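## Task

Slide the inner tray of the lighter-coloured slide box outward through the box end away from the robot base by at least a few centimetres, and leave it out without support. Do not grasp the outer case of either box, do not shift or rotate either box beyond a small amount, and do not push any tray roughly halfway out; any of these fails instantly. All other items must stay roughly where they were, nothing may leave the table, and the tray's final position must not rely on the robot holding it. Release and withdraw the gripper at the end.

## Robot and tools

Robot: one 6-joint arm (waist, shoulder, elbow, wrist pitch, wrist yaw, wrist roll) ending in a two-finger parallel gripper. Its fingers extend along the gripper's own +x axis and close along its y axis. The reported end_effector_position is the point midway between the finger pads, roughly 3 to 4 cm short of the fingertips.

Frame: every target uses the scene frame. Origin is on the table surface right under the arm base; +z is up; +y is to the left when facing along +x, so +x points away from the base. The base itself may sit slightly tilted. The "far end" of a box is the end with larger distance from the base, usually its +x side.

A row is 8 plain numbers: x, y, z (metres, absolute position), qw, qx, qy, qz (absolute orientation quaternion, w first), opening. Opening is a scale from -1 to 1: +1 is fully open (0.088 m), empty fingers touch near -0.80, and anything lower does not close further. Closing fully takes about 0.5 s or more. Each row is therefore an absolute pose plus a finger command, not an offset.

Tools:
- execute_actions {actions, pictures}: actions is a list with zero or one item. Empty list: just report state. {"rows": [[8 numbers], ...], "steps": n}: up to 15 rows and n up to 15 control steps (each 1/30 s, default 15); one row per step, the final row repeats if rows run out. {"steps": n} alone (n up to 300) waits, counted from the previous result, so thinking time is included. A target more than 0.6 m from the last reported position along any gripper axis is refused and nothing moves. Always resend the desired quaternion; the reported one can drift. pictures (boolean) toggles camera images.
- move {target, speed}: target is one row as above (absolute pose + opening); speed in m/s from 0.002 to 0.5, default 0.25, rotation capped at twice that in rad/s. It follows a straight line lasting 0.5 to 10 s (stops after 10 s even if short). Opening is applied at the start. It does not avoid obstacles; faster moves and targets set deeper past a contact press harder. Result adds a "move:" line: done (settled near target), or off_target, moving, held, fault, plus limits (paced = pose was clipped; held = steps blocked, after which the arm may surge above speed) and the distance remaining.
- wait {seconds}: 0 to 10 s, sends nothing new.
- zoom_image {camera, region}: camera is one of cam_head_left, cam_head_right, cam_high, cam_low, cam_wrist (all 504x504); region is [x0, y0, x1, y1] pixels from top-left, at most 504 by 504.
- finished_scene {scene}: pass the current scene number; irreversible, grades the scene and starts the next task. Replying with no tool call ends everything.

Controller behaviour: every step the commanded pose is clamped to within 70 mm and 16 degrees of the measured pose, then solved by damped inverse kinematics with position favoured over orientation. After an action, the arm only continues to the last clamped pose, so long moves need several calls; read the pose and send the remainder. Joint friction can leave the gripper short or slightly tilted, especially at long reach, and tiny moves may not happen; check and correct orientation after each move.

Result lines: state with position, quaternion and velocities; Joint positions and Joint velocities (six joints in rad, then finger-pad gap in m); grip_measured (finger opening on the command scale, possibly off by about 1 mm all scene); joint torques (drive output, with offsets and noise, nonzero in free air); "pose unreachable" and HELD marking steps the clearance check altered or blocked (mount block counts as arm); "Hand target" showing the pose now being driven toward. Joint ranges: waist -3.054 to 3.054, shoulder 0.000 to 3.142, elbow 0.000 to 2.356, wrist pitch -1.571 to 1.571, wrist yaw -1.571 to 1.571, wrist roll -3.142 to 3.142.

Faults: contact torque at a joint's load limit (waist 17.2, shoulder 21.3, elbow 21.3, wrist pitch 5.61, wrist yaw 5.59, wrist roll 5.24 N m) halts the arm 10 s and drops the rest of the call. Sustained loads heat motors: warning from 50 °C, hold at 95 °C (OVER-TEMPERATURE FAULT), and power loss if not cooled within 30 to 60 s. Finger force is about 34 N per pad; a fast close can squeeze harder.

Strategy hints: identify the paler or darker box from images, approach the tray from the near (base-side) end, e.g. with fingers nearly closed poking into the tray's open near end or pressing its near edge, and push gently and slowly in +x a few centimetres. Never grip the outer case, avoid shoving the box itself, stop well before the tray is half out, then open, lift and back away. Avoid knocking anything off the table, hard hits and fast impacts.

Each tool is called after ">>>" in YAML: its name, and indented under it one key for each argument.

## Session

>>> execute_actions:
  actions: []

Scene clock: 0.00 s of 3750.00 s.
end_effector_position=(+0.1480, -0.2899, +0.2499) grip_measured=+0.830 end_effector_quat_wxyz=(+0.770, -0.512, +0.375, -0.064) end_effector_velocity=(+0.001, +0.003, +0.000) end_effector_angular_velocity=(-0.004, -0.001, +0.025)
Joint positions: [-1.782  1.445  0.499  0.36  -1.177 -1.578  0.08 ]
Joint velocities: [-0.002 -0.002 -0.002 -0.007 -0.022 -0.022 -0.   ]
Joint torques (N m, as the arm reports them, + toward a larger angle): no reading
Heat: hottest wrist roll 28 °C (+0.0 °C/min).
Hand target: +0.148, -0.290, +0.250; +0.770, -0.513, +0.375, -0.064

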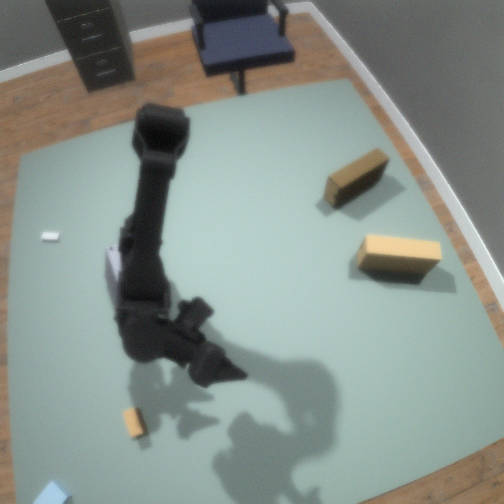

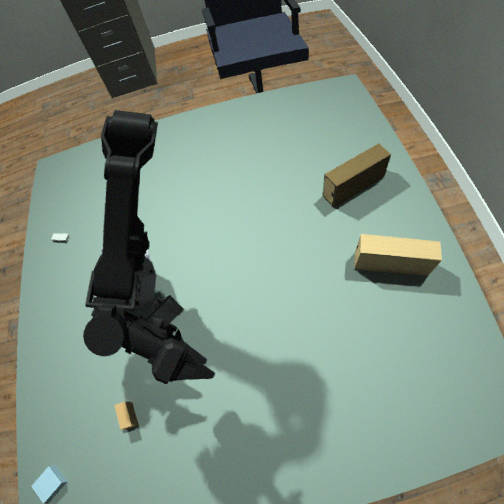

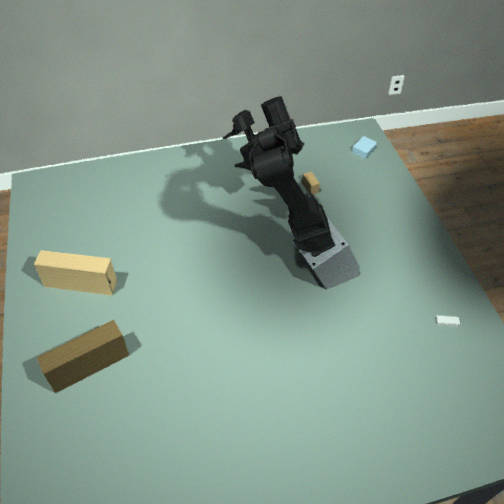

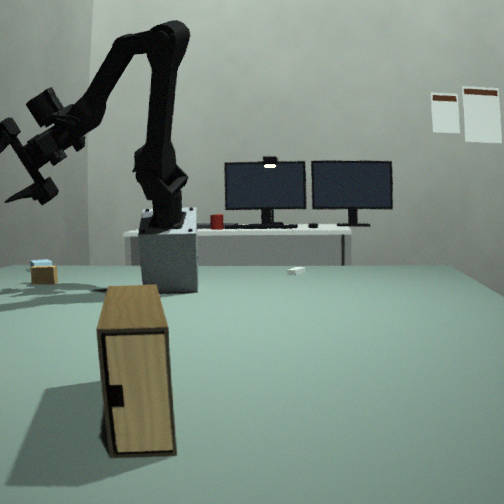

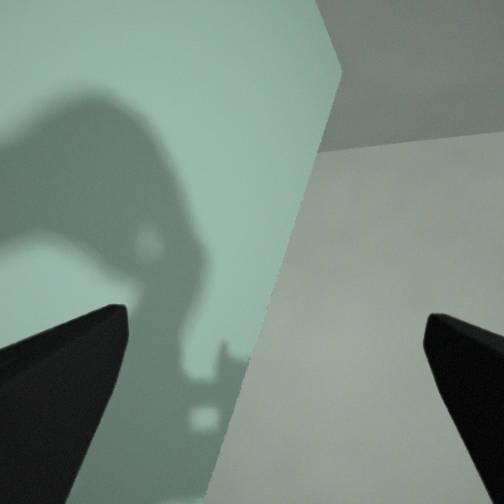

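>>> move:
  target: [0.3,0,0.3,0.866,0,0.5,0,0.8]

Scene clock: 7.20 s of 3750.00 s.
end_effector_position=(+0.2964, +0.0002, +0.2983) grip_measured=+0.800 end_effector_quat_wxyz=(+0.864, -0.003, +0.504, +0.001) end_effector_velocity=(-0.005, -0.002, -0.004) end_effector_angular_velocity=(-0.014, +0.032, -0.014)
Joint positions: [-0.388  0.683  0.95  -0.933 -0.324 -0.145  0.078]
Joint velocities: [ 0.017  0.002 -0.002 -0.022  0.037  0.007 -0.   ]
Joint torques (N m, as the arm reports them, + toward a larger angle): [ 0.13 -2.08  7.72  1.2   0.13  0.15]
Heat: hottest wrist roll 28 °C (+0.0 °C/min).
Hand target: +0.299, -0.000, +0.300; +0.865, -0.004, +0.502, -0.001
Off the commanded pose: 0.004 m, 1 deg.
After step 90, 1.53 s passed at rest.
move: done

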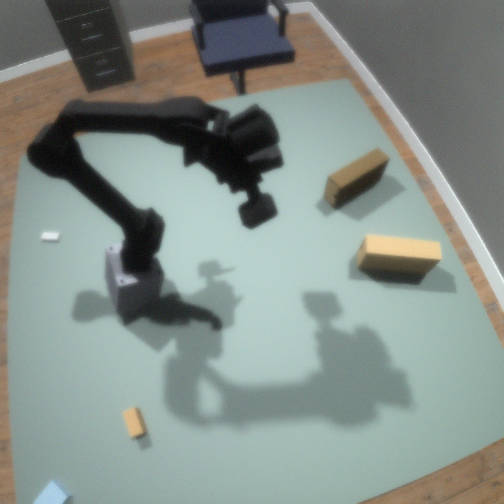

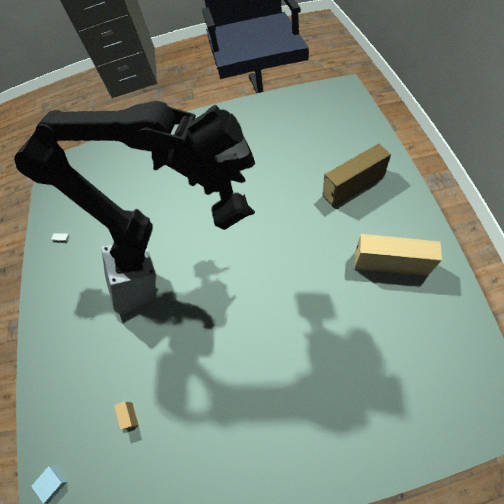

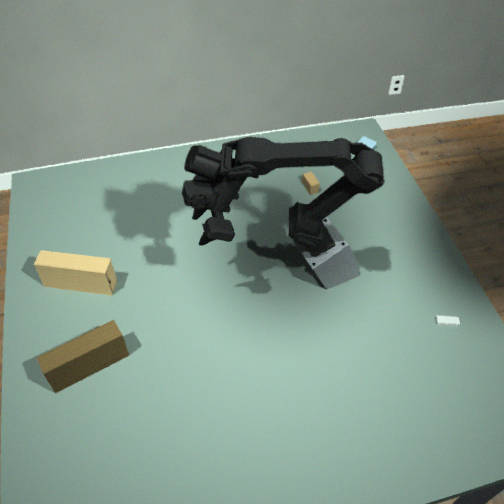

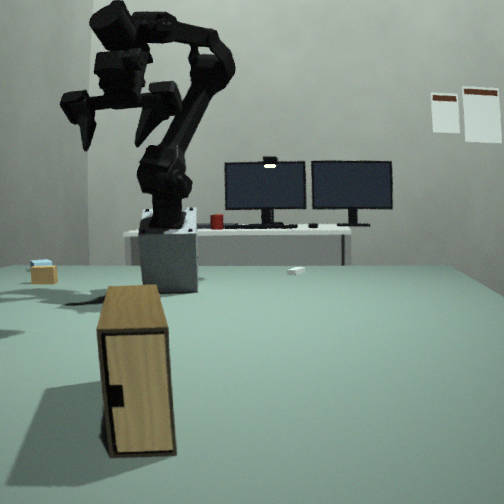

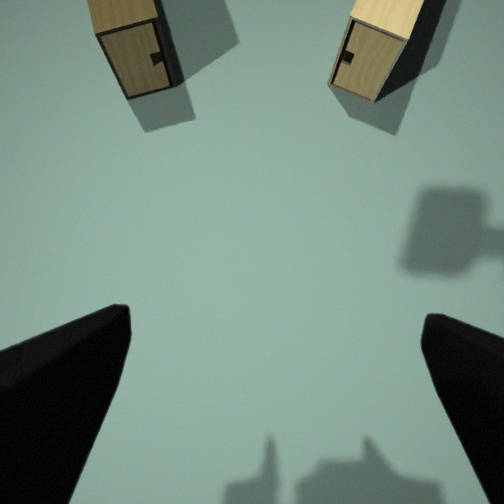

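>>> move:
  target: [0.38,-0.1,0.25,0.707,0,0.707,0,-1]

Scene clock: 12.43 s of 3750.00 s.
end_effector_position=(+0.3791, -0.0968, +0.2518) grip_measured=-0.803 end_effector_quat_wxyz=(+0.709, -0.000, +0.705, +0.002) end_effector_velocity=(-0.008, +0.001, -0.001) end_effector_angular_velocity=(+0.009, +0.039, -0.006)
Joint positions: [-0.55   1.523  1.601 -1.299 -0.276 -0.438  0.   ]
Joint velocities: [-0.002  0.002 -0.002 -0.037  0.007 -0.007  0.   ]
Joint torques (N m, as the arm reports them, + toward a larger angle): [-2.24 -6.6   6.84  0.12  0.19 -0.06]
Heat: hottest wrist roll 28 °C (+0.0 °C/min).
Hand target: +0.380, -0.099, +0.251; +0.707, -0.001, +0.708, +0.000
Off the commanded pose: 0.004 m, 0 deg.
After step 90, 0.67 s passed at rest.
move: done

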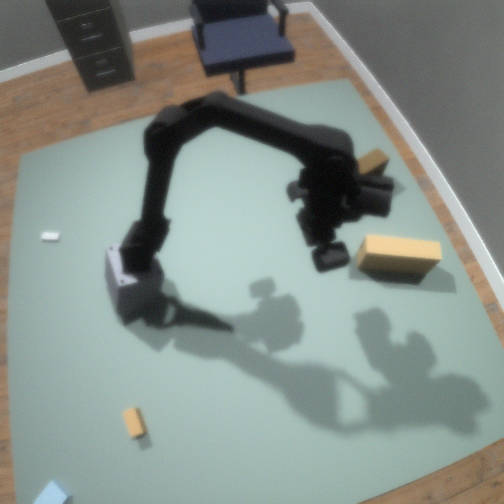

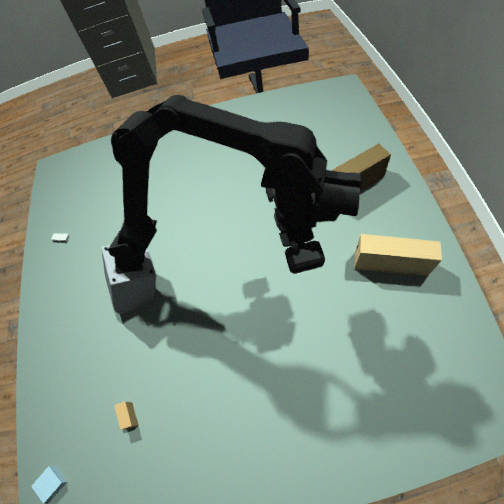

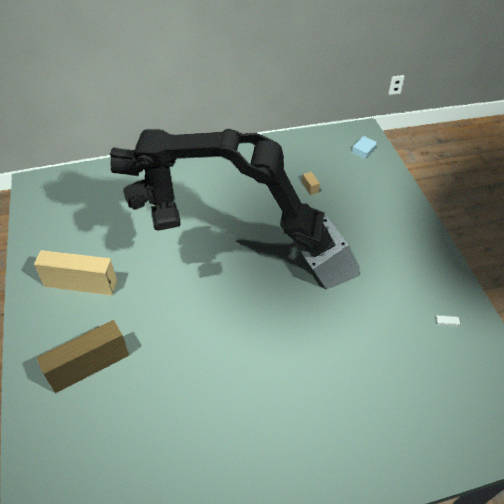

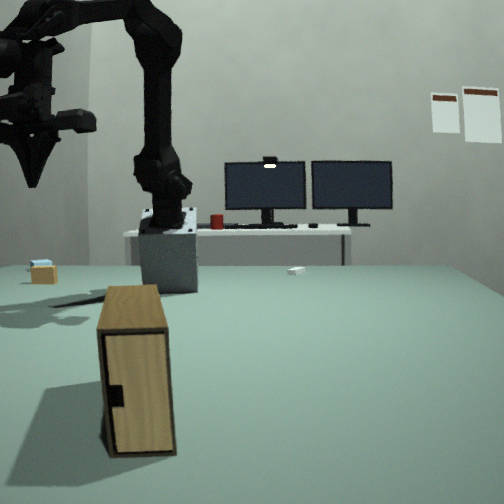

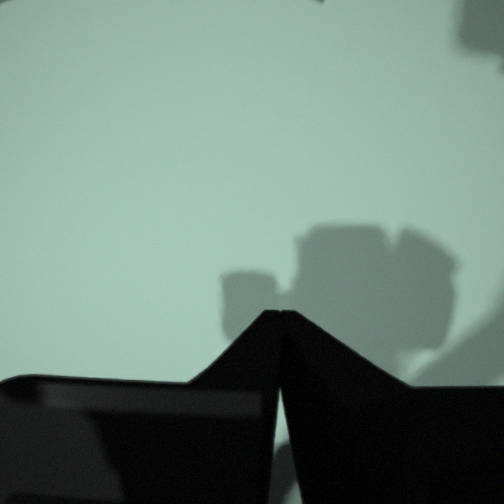

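>>> move:
  target: [0.4,-0.12,0.09,0.985,0,0.174,0,-1]

Scene clock: 21.47 s of 3750.00 s.
end_effector_position=(+0.4010, -0.1202, +0.0917) grip_measured=-0.803 end_effector_quat_wxyz=(+0.980, +0.001, +0.197, -0.000) end_effector_velocity=(-0.002, +0.002, -0.003) end_effector_angular_velocity=(+0.006, +0.013, +0.018)
Joint positions: [-0.548  2.003  0.477  1.563 -0.498  0.106  0.   ]
Joint velocities: [-0.002  0.002 -0.002 -0.007 -0.022 -0.007  0.   ]
Joint torques (N m, as the arm reports them, + toward a larger angle): [-1.93 -5.65  1.9   1.71  0.28  0.14]
Heat: hottest wrist roll 28 °C (+0.0 °C/min).
Hand target: +0.401, -0.120, +0.089; +0.980, +0.003, +0.198, -0.002
Off the commanded pose: 0.002 m, 3 deg.
joint sent to its limit — the command would take joint 4 (wrist pitch) past its upper limit, so that joint was sent only as far as its limit.
After step 90, 3.10 s passed at rest.
move: off_target

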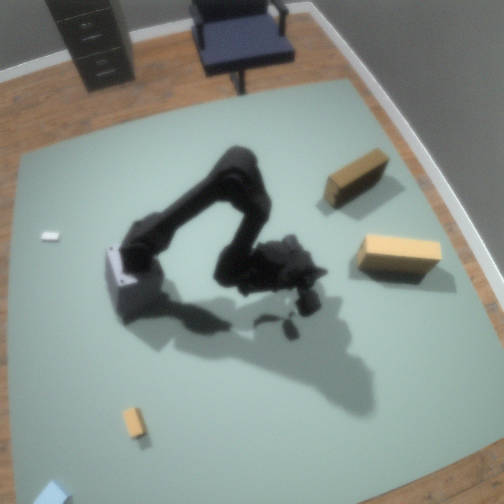

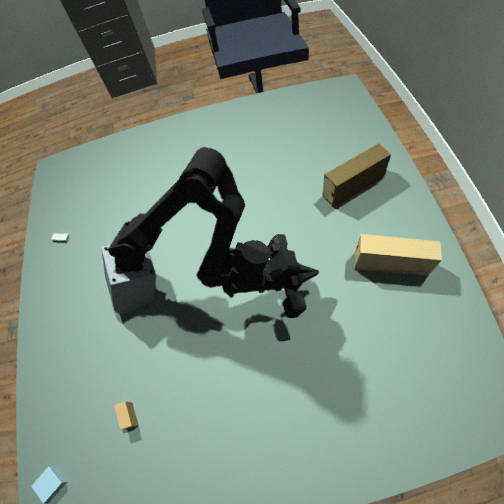

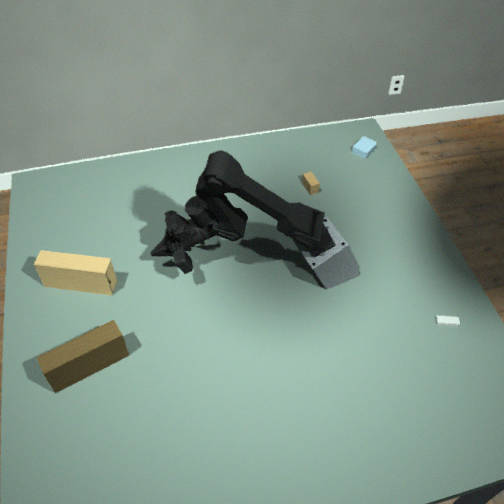

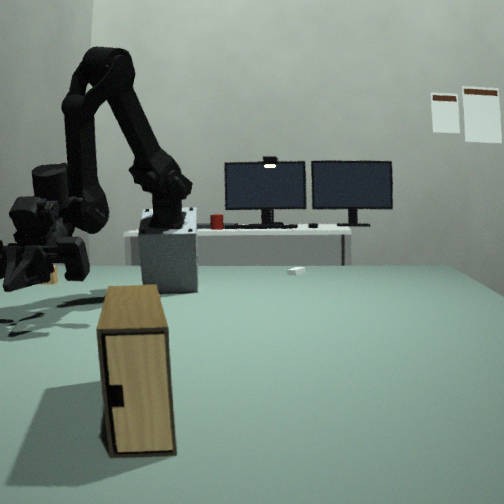

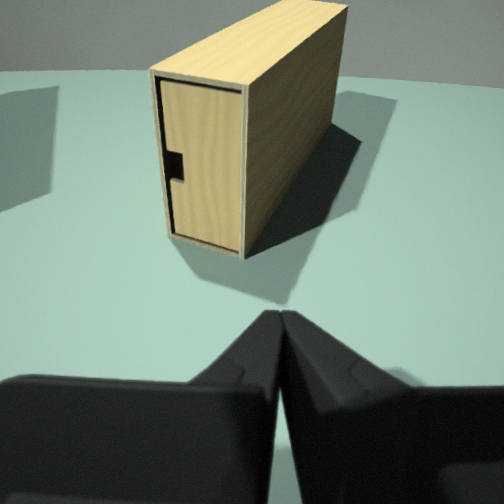

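>>> move:
  target: [0.38,-0.02,0.07,0.961,0.038,0.17,-0.213,-1]

Scene clock: 26.83 s of 3750.00 s.
end_effector_position=(+0.3798, -0.0203, +0.0725) grip_measured=-0.803 end_effector_quat_wxyz=(+0.956, +0.039, +0.193, -0.218) end_effector_velocity=(-0.000, -0.002, +0.001) end_effector_angular_velocity=(-0.028, +0.009, -0.009)
Joint positions: [0.088 1.966 0.355 1.564 0.546 0.275 0.   ]
Joint velocities: [ 0.002 -0.002  0.002 -0.007  0.022 -0.022  0.   ]
Joint torques (N m, as the arm reports them, + toward a larger angle): [-0.17 -5.06  0.8   1.67  0.43  0.12]
Heat: hottest wrist roll 28 °C (+0.0 °C/min).
Hand target: +0.379, -0.020, +0.071; +0.955, +0.040, +0.193, -0.220
Off the commanded pose: 0.003 m, 3 deg.
joint sent to its limit — the command would take joint 4 (wrist pitch) past its upper limit, so that joint was sent only as far as its limit.
After step 90, 0.97 s passed at rest.
move: off_target

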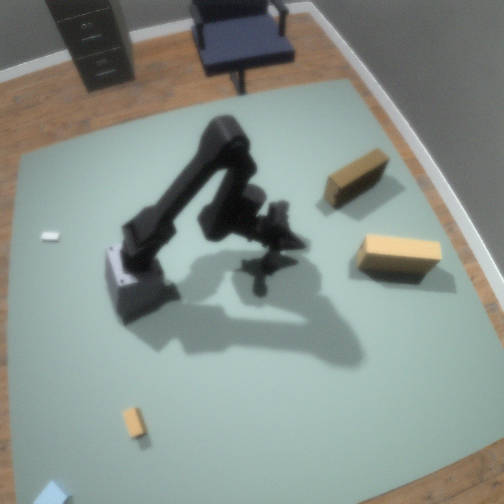

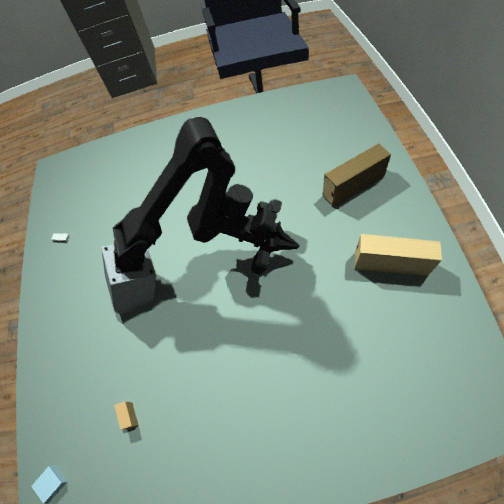

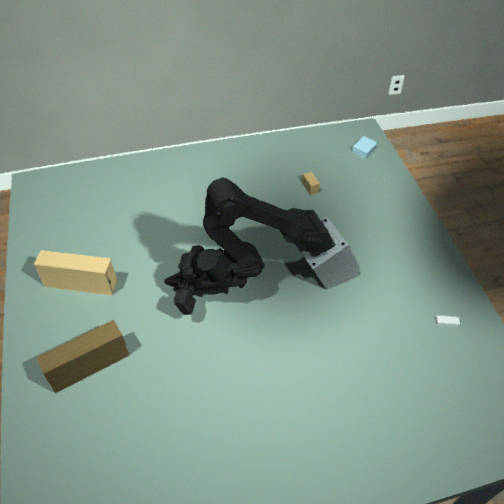

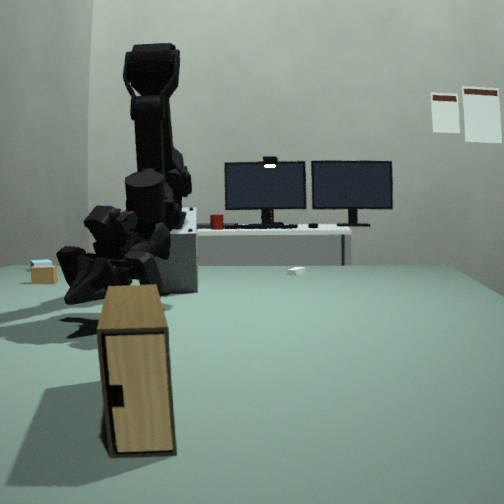

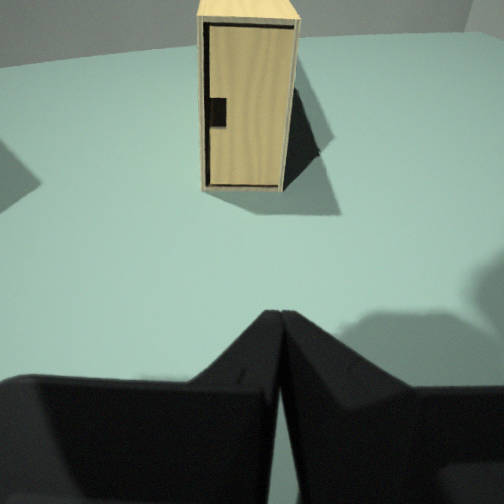

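>>> move:
  target: [0.441,-0.032,0.065,0.961,0.038,0.17,-0.213,-1]

Scene clock: 29.97 s of 3750.00 s.
end_effector_position=(+0.4410, -0.0309, +0.0683) grip_measured=-0.803 end_effector_quat_wxyz=(+0.962, +0.041, +0.166, -0.214) end_effector_velocity=(+0.001, -0.000, -0.002) end_effector_angular_velocity=(-0.018, +0.021, +0.011)
Joint positions: [0.02  2.013 0.587 1.442 0.479 0.256 0.   ]
Joint velocities: [-0.002 -0.002  0.007 -0.022 -0.007 -0.022  0.   ]
Joint torques (N m, as the arm reports them, + toward a larger angle): [-0.96 -6.2   1.96  1.43  0.02 -0.06]
Heat: hottest wrist pitch 28 °C (+0.0 °C/min).
Hand target: +0.441, -0.032, +0.065; +0.961, +0.038, +0.170, -0.213
Off the commanded pose: 0.003 m, 1 deg.
move: done

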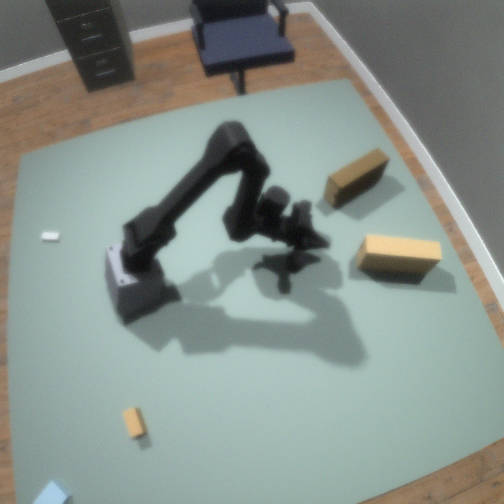

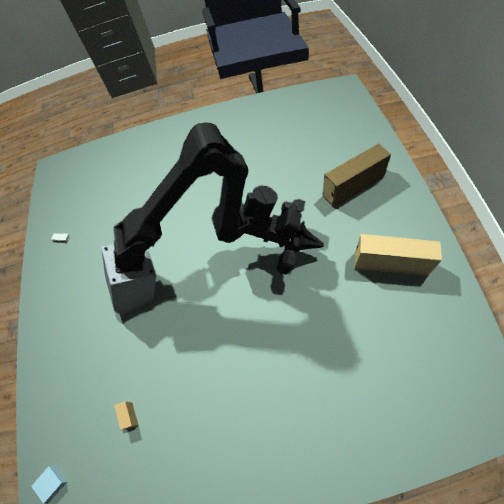

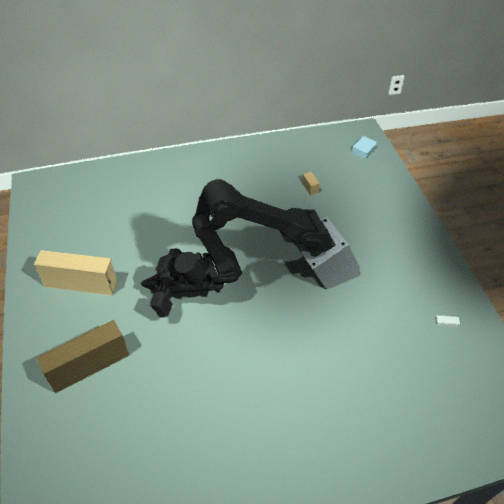

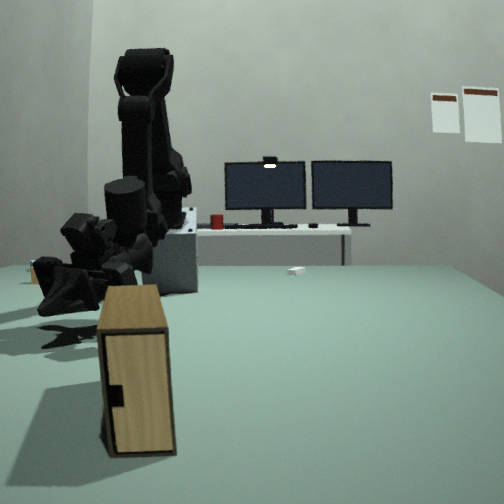

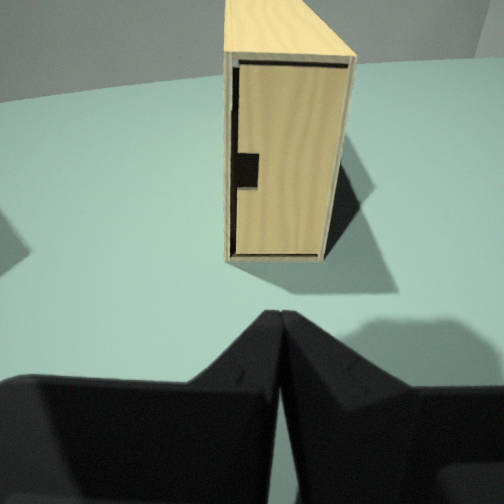

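>>> move:
  target: [0.493,-0.071,0.062,0.973,0.027,0.172,-0.154,-1]

Scene clock: 37.77 s of 3750.00 s.
end_effector_position=(+0.4933, -0.0705, +0.0659) grip_measured=-0.803 end_effector_quat_wxyz=(+0.973, +0.029, +0.168, -0.156) end_effector_velocity=(+0.003, +0.002, +0.002) end_effector_angular_velocity=(-0.013, -0.004, +0.027)
Joint positions: [-0.155  2.063  0.78   1.324  0.194  0.209  0.   ]
Joint velocities: [-0.002  0.002  0.007  0.007 -0.022 -0.022  0.   ]
Joint torques (N m, as the arm reports them, + toward a larger angle): [-1.52 -7.27  2.98  1.45 -0.02 -0.06]
Heat: hottest shoulder 28 °C (+0.0 °C/min).
Hand target: +0.493, -0.071, +0.062; +0.973, +0.028, +0.172, -0.154
Off the commanded pose: 0.004 m, 1 deg.
After step 90, 3.93 s passed at rest.
move: done

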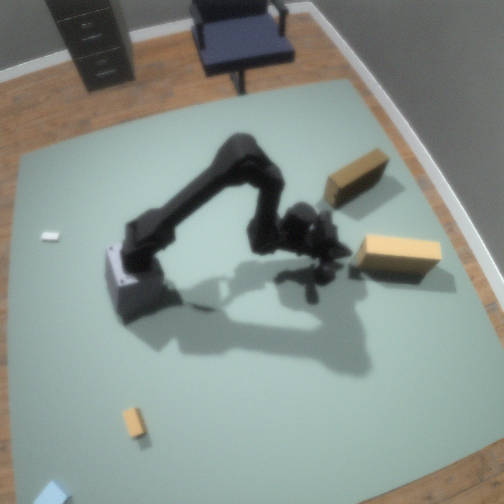

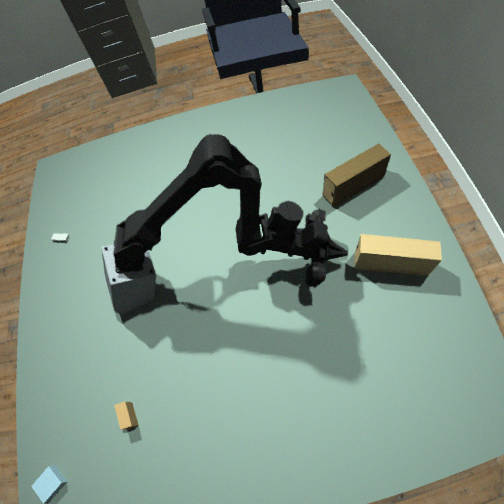

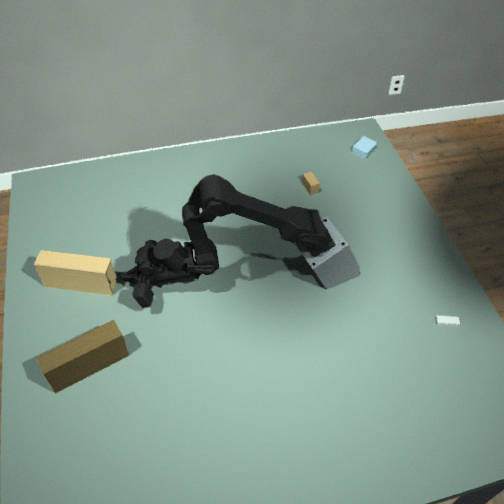

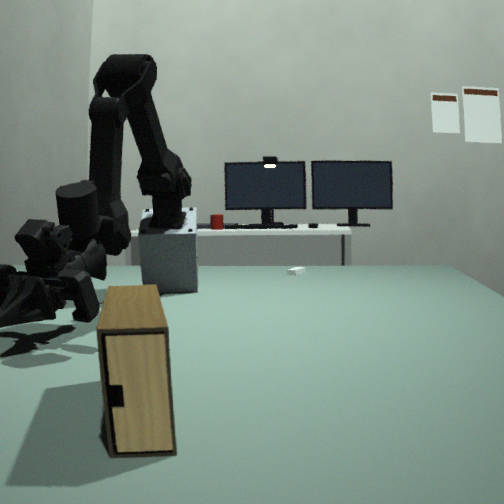

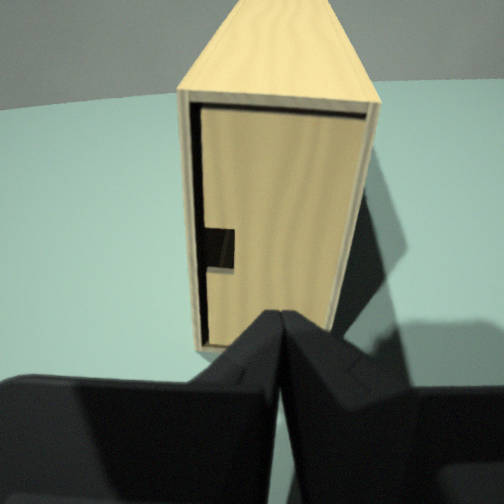

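>>> move:
  target: [0.494,-0.067,0.062,0.669,0.707,0.013,-0.230,-1]

>>> move:
  target: [0.523,-0.076,0.062,0.669,0.707,0.013,-0.230,-1]
  speed: 0.04

Scene clock: 45.03 s of 3750.00 s.
end_effector_position=(+0.5009, -0.0741, +0.0820) grip_measured=-0.803 end_effector_quat_wxyz=(+0.673, +0.707, -0.012, -0.217) end_effector_velocity=(-0.001, +0.002, +0.000) end_effector_angular_velocity=(-0.000, +0.002, +0.021)
Joint positions: [-0.161  2.037  0.792  1.331  0.208  1.77   0.   ]
Joint velocities: [-0.002 -0.002 -0.007  0.007 -0.022 -0.007  0.   ]
Joint torques (N m, as the arm reports them, + toward a larger angle): [ 0.01 -4.73  1.64  0.85 -0.2   0.09]
Heat: hottest shoulder 29 °C (+1.3 °C/min).
Hand target: +0.493, -0.067, +0.063; +0.669, +0.707, +0.013, -0.230
Off the commanded pose: 0.022 m, 3 deg.
After step 90, 0.73 s passed at rest.
move: off_target

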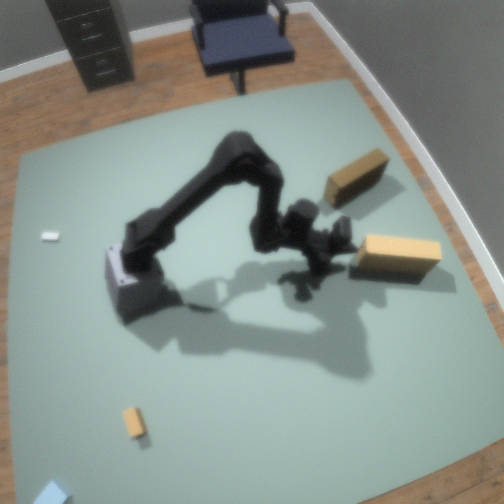

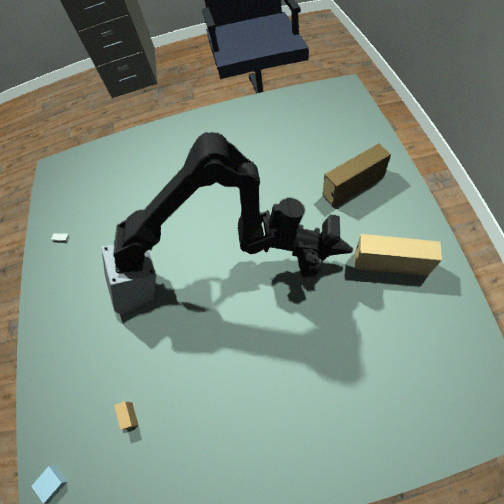

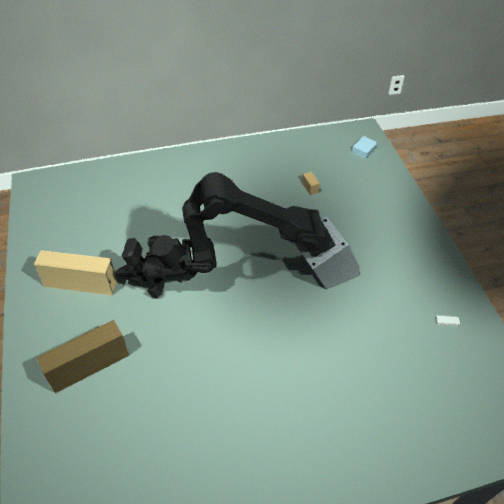

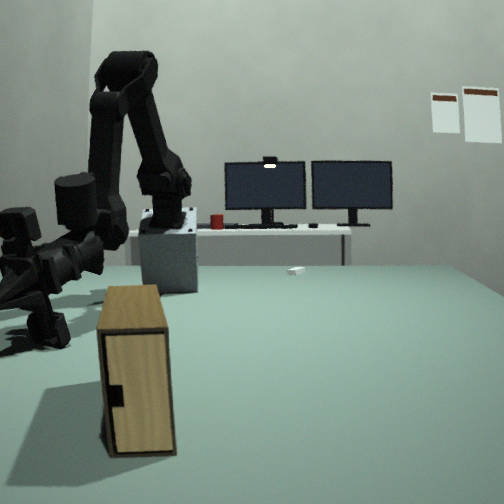

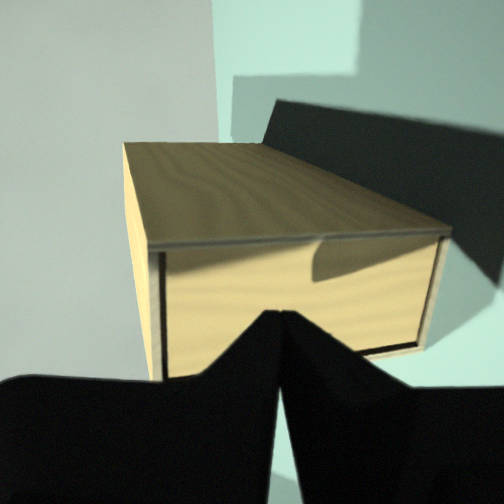

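Scene clock: 46.07 s of 3750.00 s.
end_effector_position=(+0.5286, -0.0763, +0.0825) grip_measured=-0.803 end_effector_quat_wxyz=(+0.672, +0.709, -0.006, -0.214) end_effector_velocity=(+0.002, -0.000, +0.002) end_effector_angular_velocity=(-0.005, +0.000, +0.007)
Joint positions: [-0.168  2.056  0.91   1.231  0.187  1.772  0.   ]
Joint velocities: [-0.002 -0.002  0.007 -0.007 -0.007 -0.007  0.   ]
Joint torques (N m, as the arm reports them, + toward a larger angle): [-1.41 -4.84  3.13  0.7  -0.16  0.08]
Heat: hottest shoulder 29 °C (+1.3 °C/min).
Hand target: +0.522, -0.076, +0.063; +0.669, +0.707, +0.013, -0.230
Off the commanded pose: 0.021 m, 3 deg.
move: off_target

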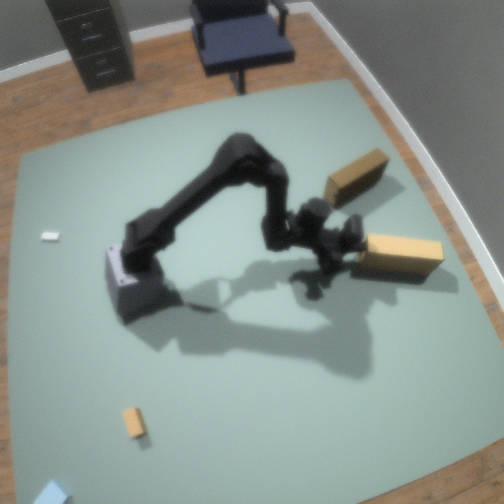

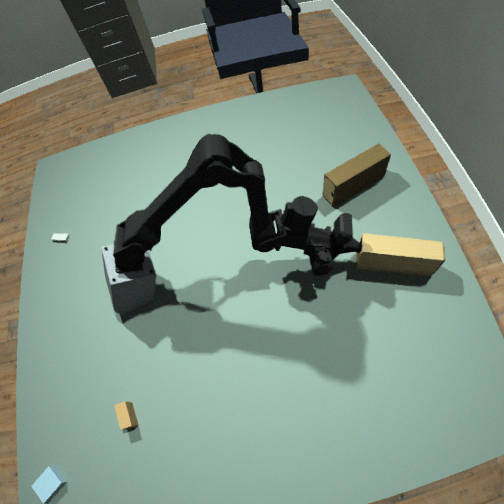

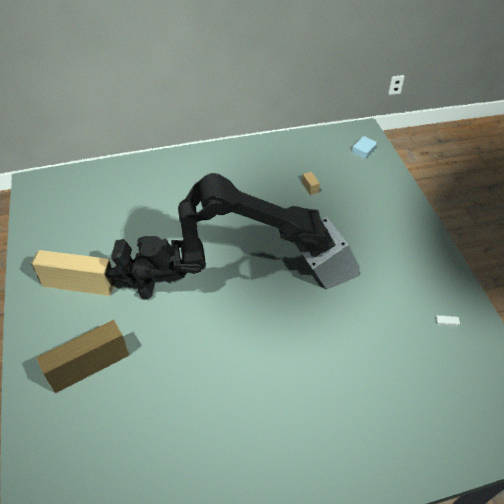

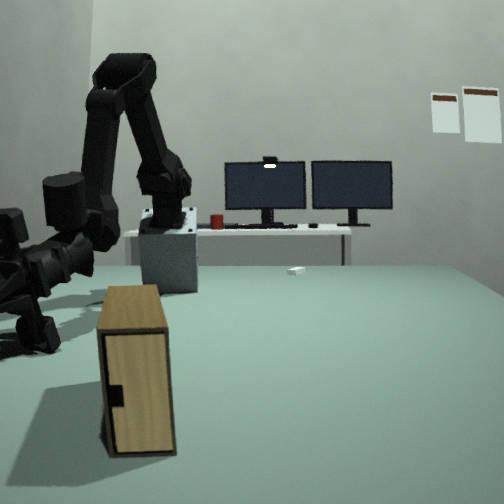

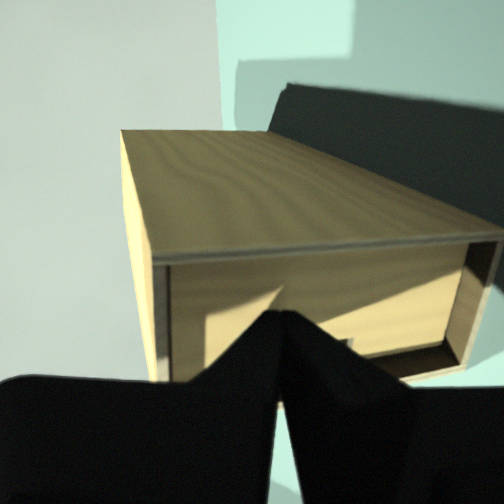

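>>> move:
  target: [0.547,-0.082,0.08,0.672,0.709,-0.006,-0.214,-1]
  speed: 0.03

Scene clock: 48.93 s of 3750.00 s.
end_effector_position=(+0.5475, -0.0810, +0.0865) grip_measured=-0.803 end_effector_quat_wxyz=(+0.673, +0.709, -0.011, -0.210) end_effector_velocity=(-0.001, -0.001, -0.005) end_effector_angular_velocity=(-0.001, +0.025, +0.013)
Joint positions: [-0.176  2.073  0.991  1.179  0.184  1.772  0.   ]
Joint velocities: [-0.007  0.002  0.002 -0.022 -0.022 -0.007  0.   ]
Joint torques (N m, as the arm reports them, + toward a larger angle): [-1.8  -7.68  4.2   1.36 -0.04  0.03]
Heat: hottest shoulder 29 °C (+1.2 °C/min).
Hand target: +0.547, -0.082, +0.080; +0.672, +0.709, -0.006, -0.214
Off the commanded pose: 0.007 m, 1 deg.
move: done

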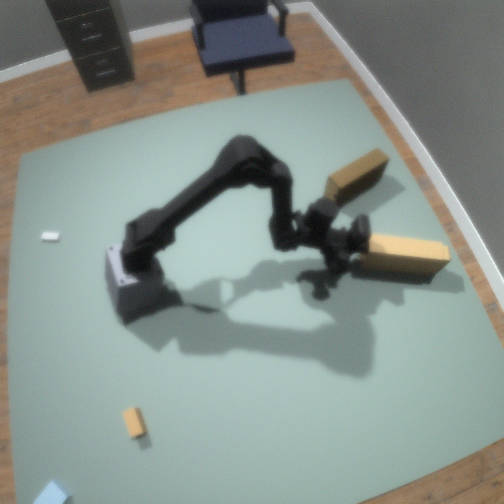

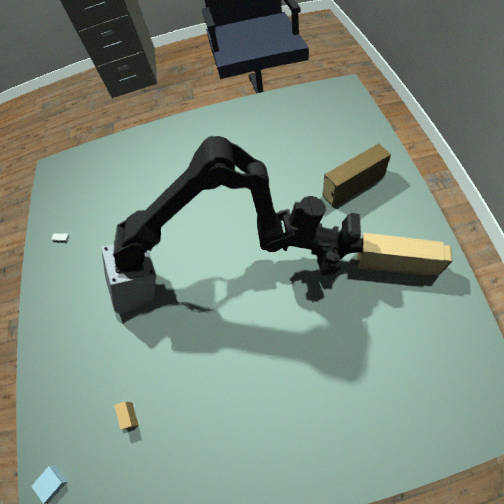

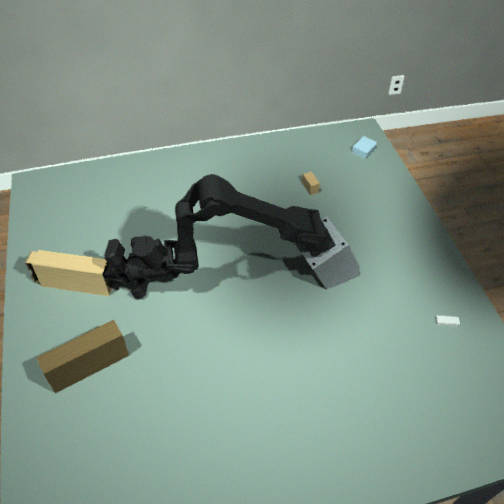

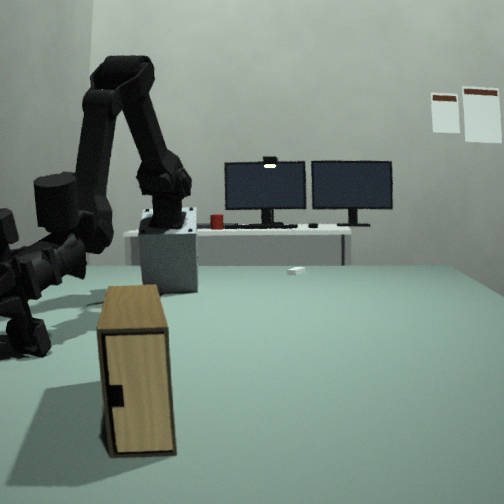

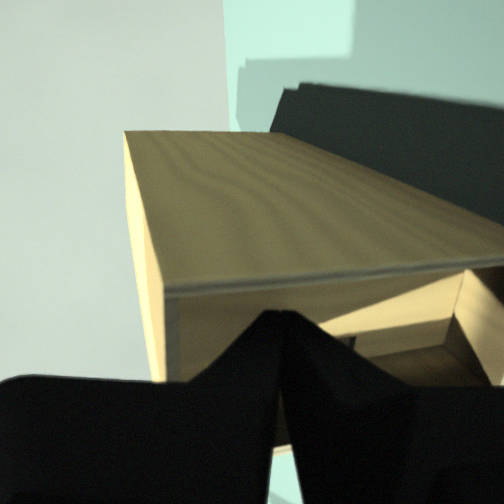

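>>> move:
  target: [0.562,-0.086,0.08,0.672,0.709,-0.006,-0.214,-1]
  speed: 0.03

Scene clock: 51.40 s of 3750.00 s.
end_effector_position=(+0.5626, -0.0847, +0.0872) grip_measured=-0.803 end_effector_quat_wxyz=(+0.673, +0.709, -0.011, -0.209) end_effector_velocity=(-0.001, -0.003, -0.002) end_effector_angular_velocity=(-0.006, +0.019, +0.000)
Joint positions: [-0.182  2.093  1.062  1.129  0.177  1.772  0.   ]
Joint velocities: [-0.007 -0.002  0.002 -0.022 -0.007 -0.007  0.   ]
Joint torques (N m, as the arm reports them, + toward a larger angle): [-1.95 -7.87  4.48  1.36 -0.08  0.02]
Heat: hottest shoulder 29 °C (+1.2 °C/min).
Hand target: +0.562, -0.086, +0.080; +0.672, +0.709, -0.006, -0.214
Off the commanded pose: 0.007 m, 1 deg.
move: done

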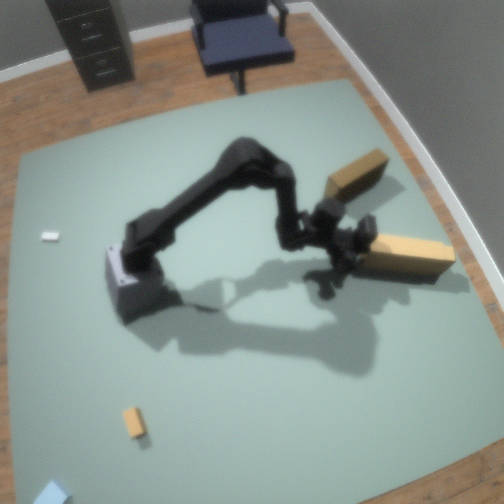

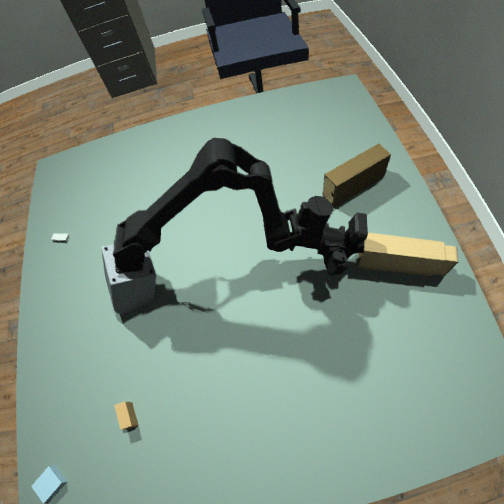

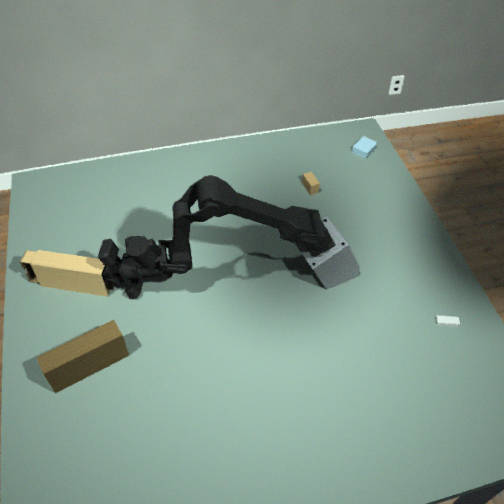

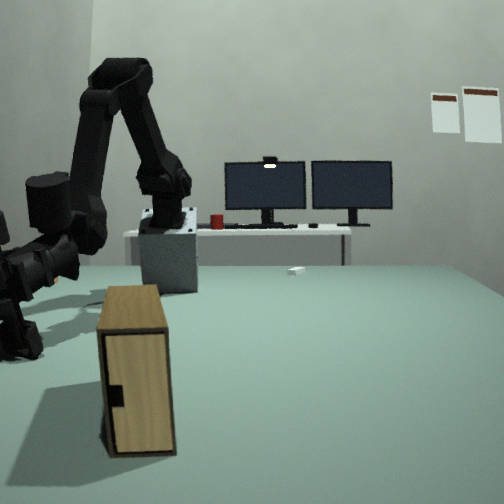

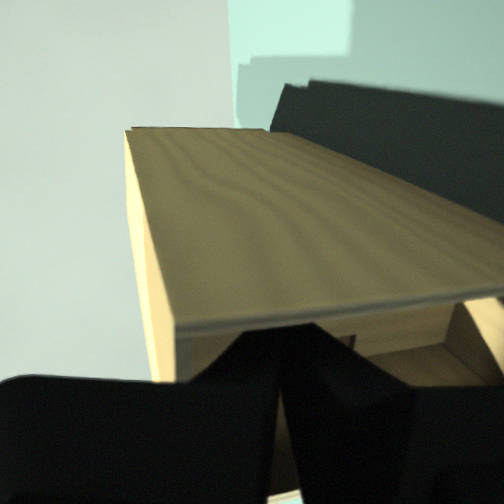

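About 4 cm out. Retreat.

>>> move:
  target: [0.44,-0.048,0.1,0.672,0.709,-0.006,-0.214,-1]
  speed: 0.12

Scene clock: 54.20 s of 3750.00 s.
end_effector_position=(+0.4401, -0.0494, +0.0971) grip_measured=-0.803 end_effector_quat_wxyz=(+0.671, +0.709, -0.004, -0.216) end_effector_velocity=(-0.003, -0.002, -0.003) end_effector_angular_velocity=(-0.010, +0.023, -0.009)
Joint positions: [-0.103  1.925  0.514  1.49   0.251  1.77   0.   ]
Joint velocities: [-0.002 -0.007 -0.007 -0.022  0.007 -0.007  0.   ]
Joint torques (N m, as the arm reports them, + toward a larger angle): [-0.73 -8.14  1.1   1.75  0.39 -0.12]
Heat: hottest shoulder 30 °C (+2.2 °C/min).
Hand target: +0.440, -0.049, +0.100; +0.672, +0.709, -0.006, -0.214
Off the commanded pose: 0.003 m, 0 deg.
move: done

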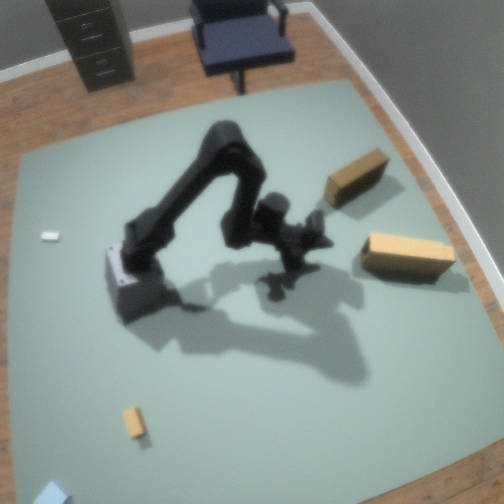

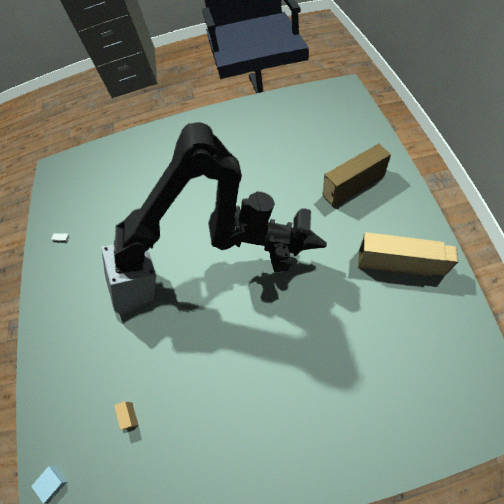

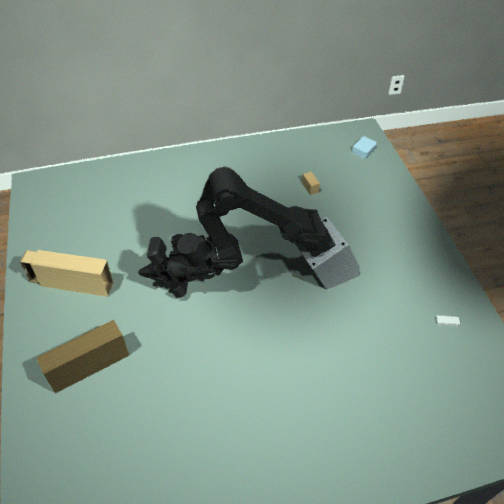

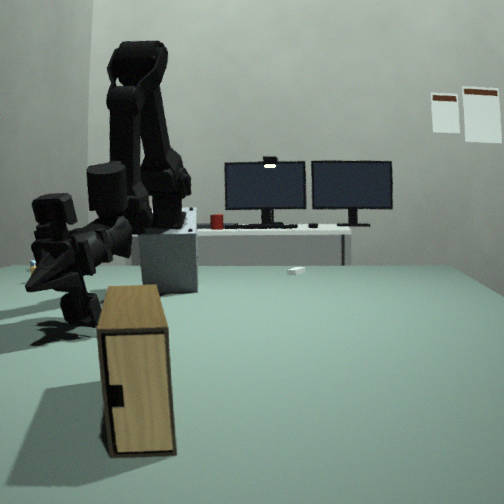

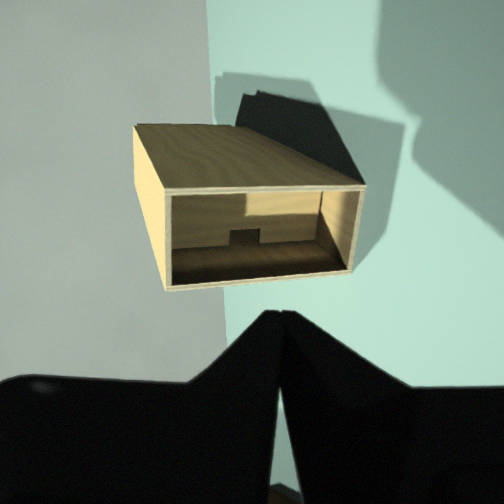

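>>> finished_scene:
  scene: 1

The scene is finished: the task was done.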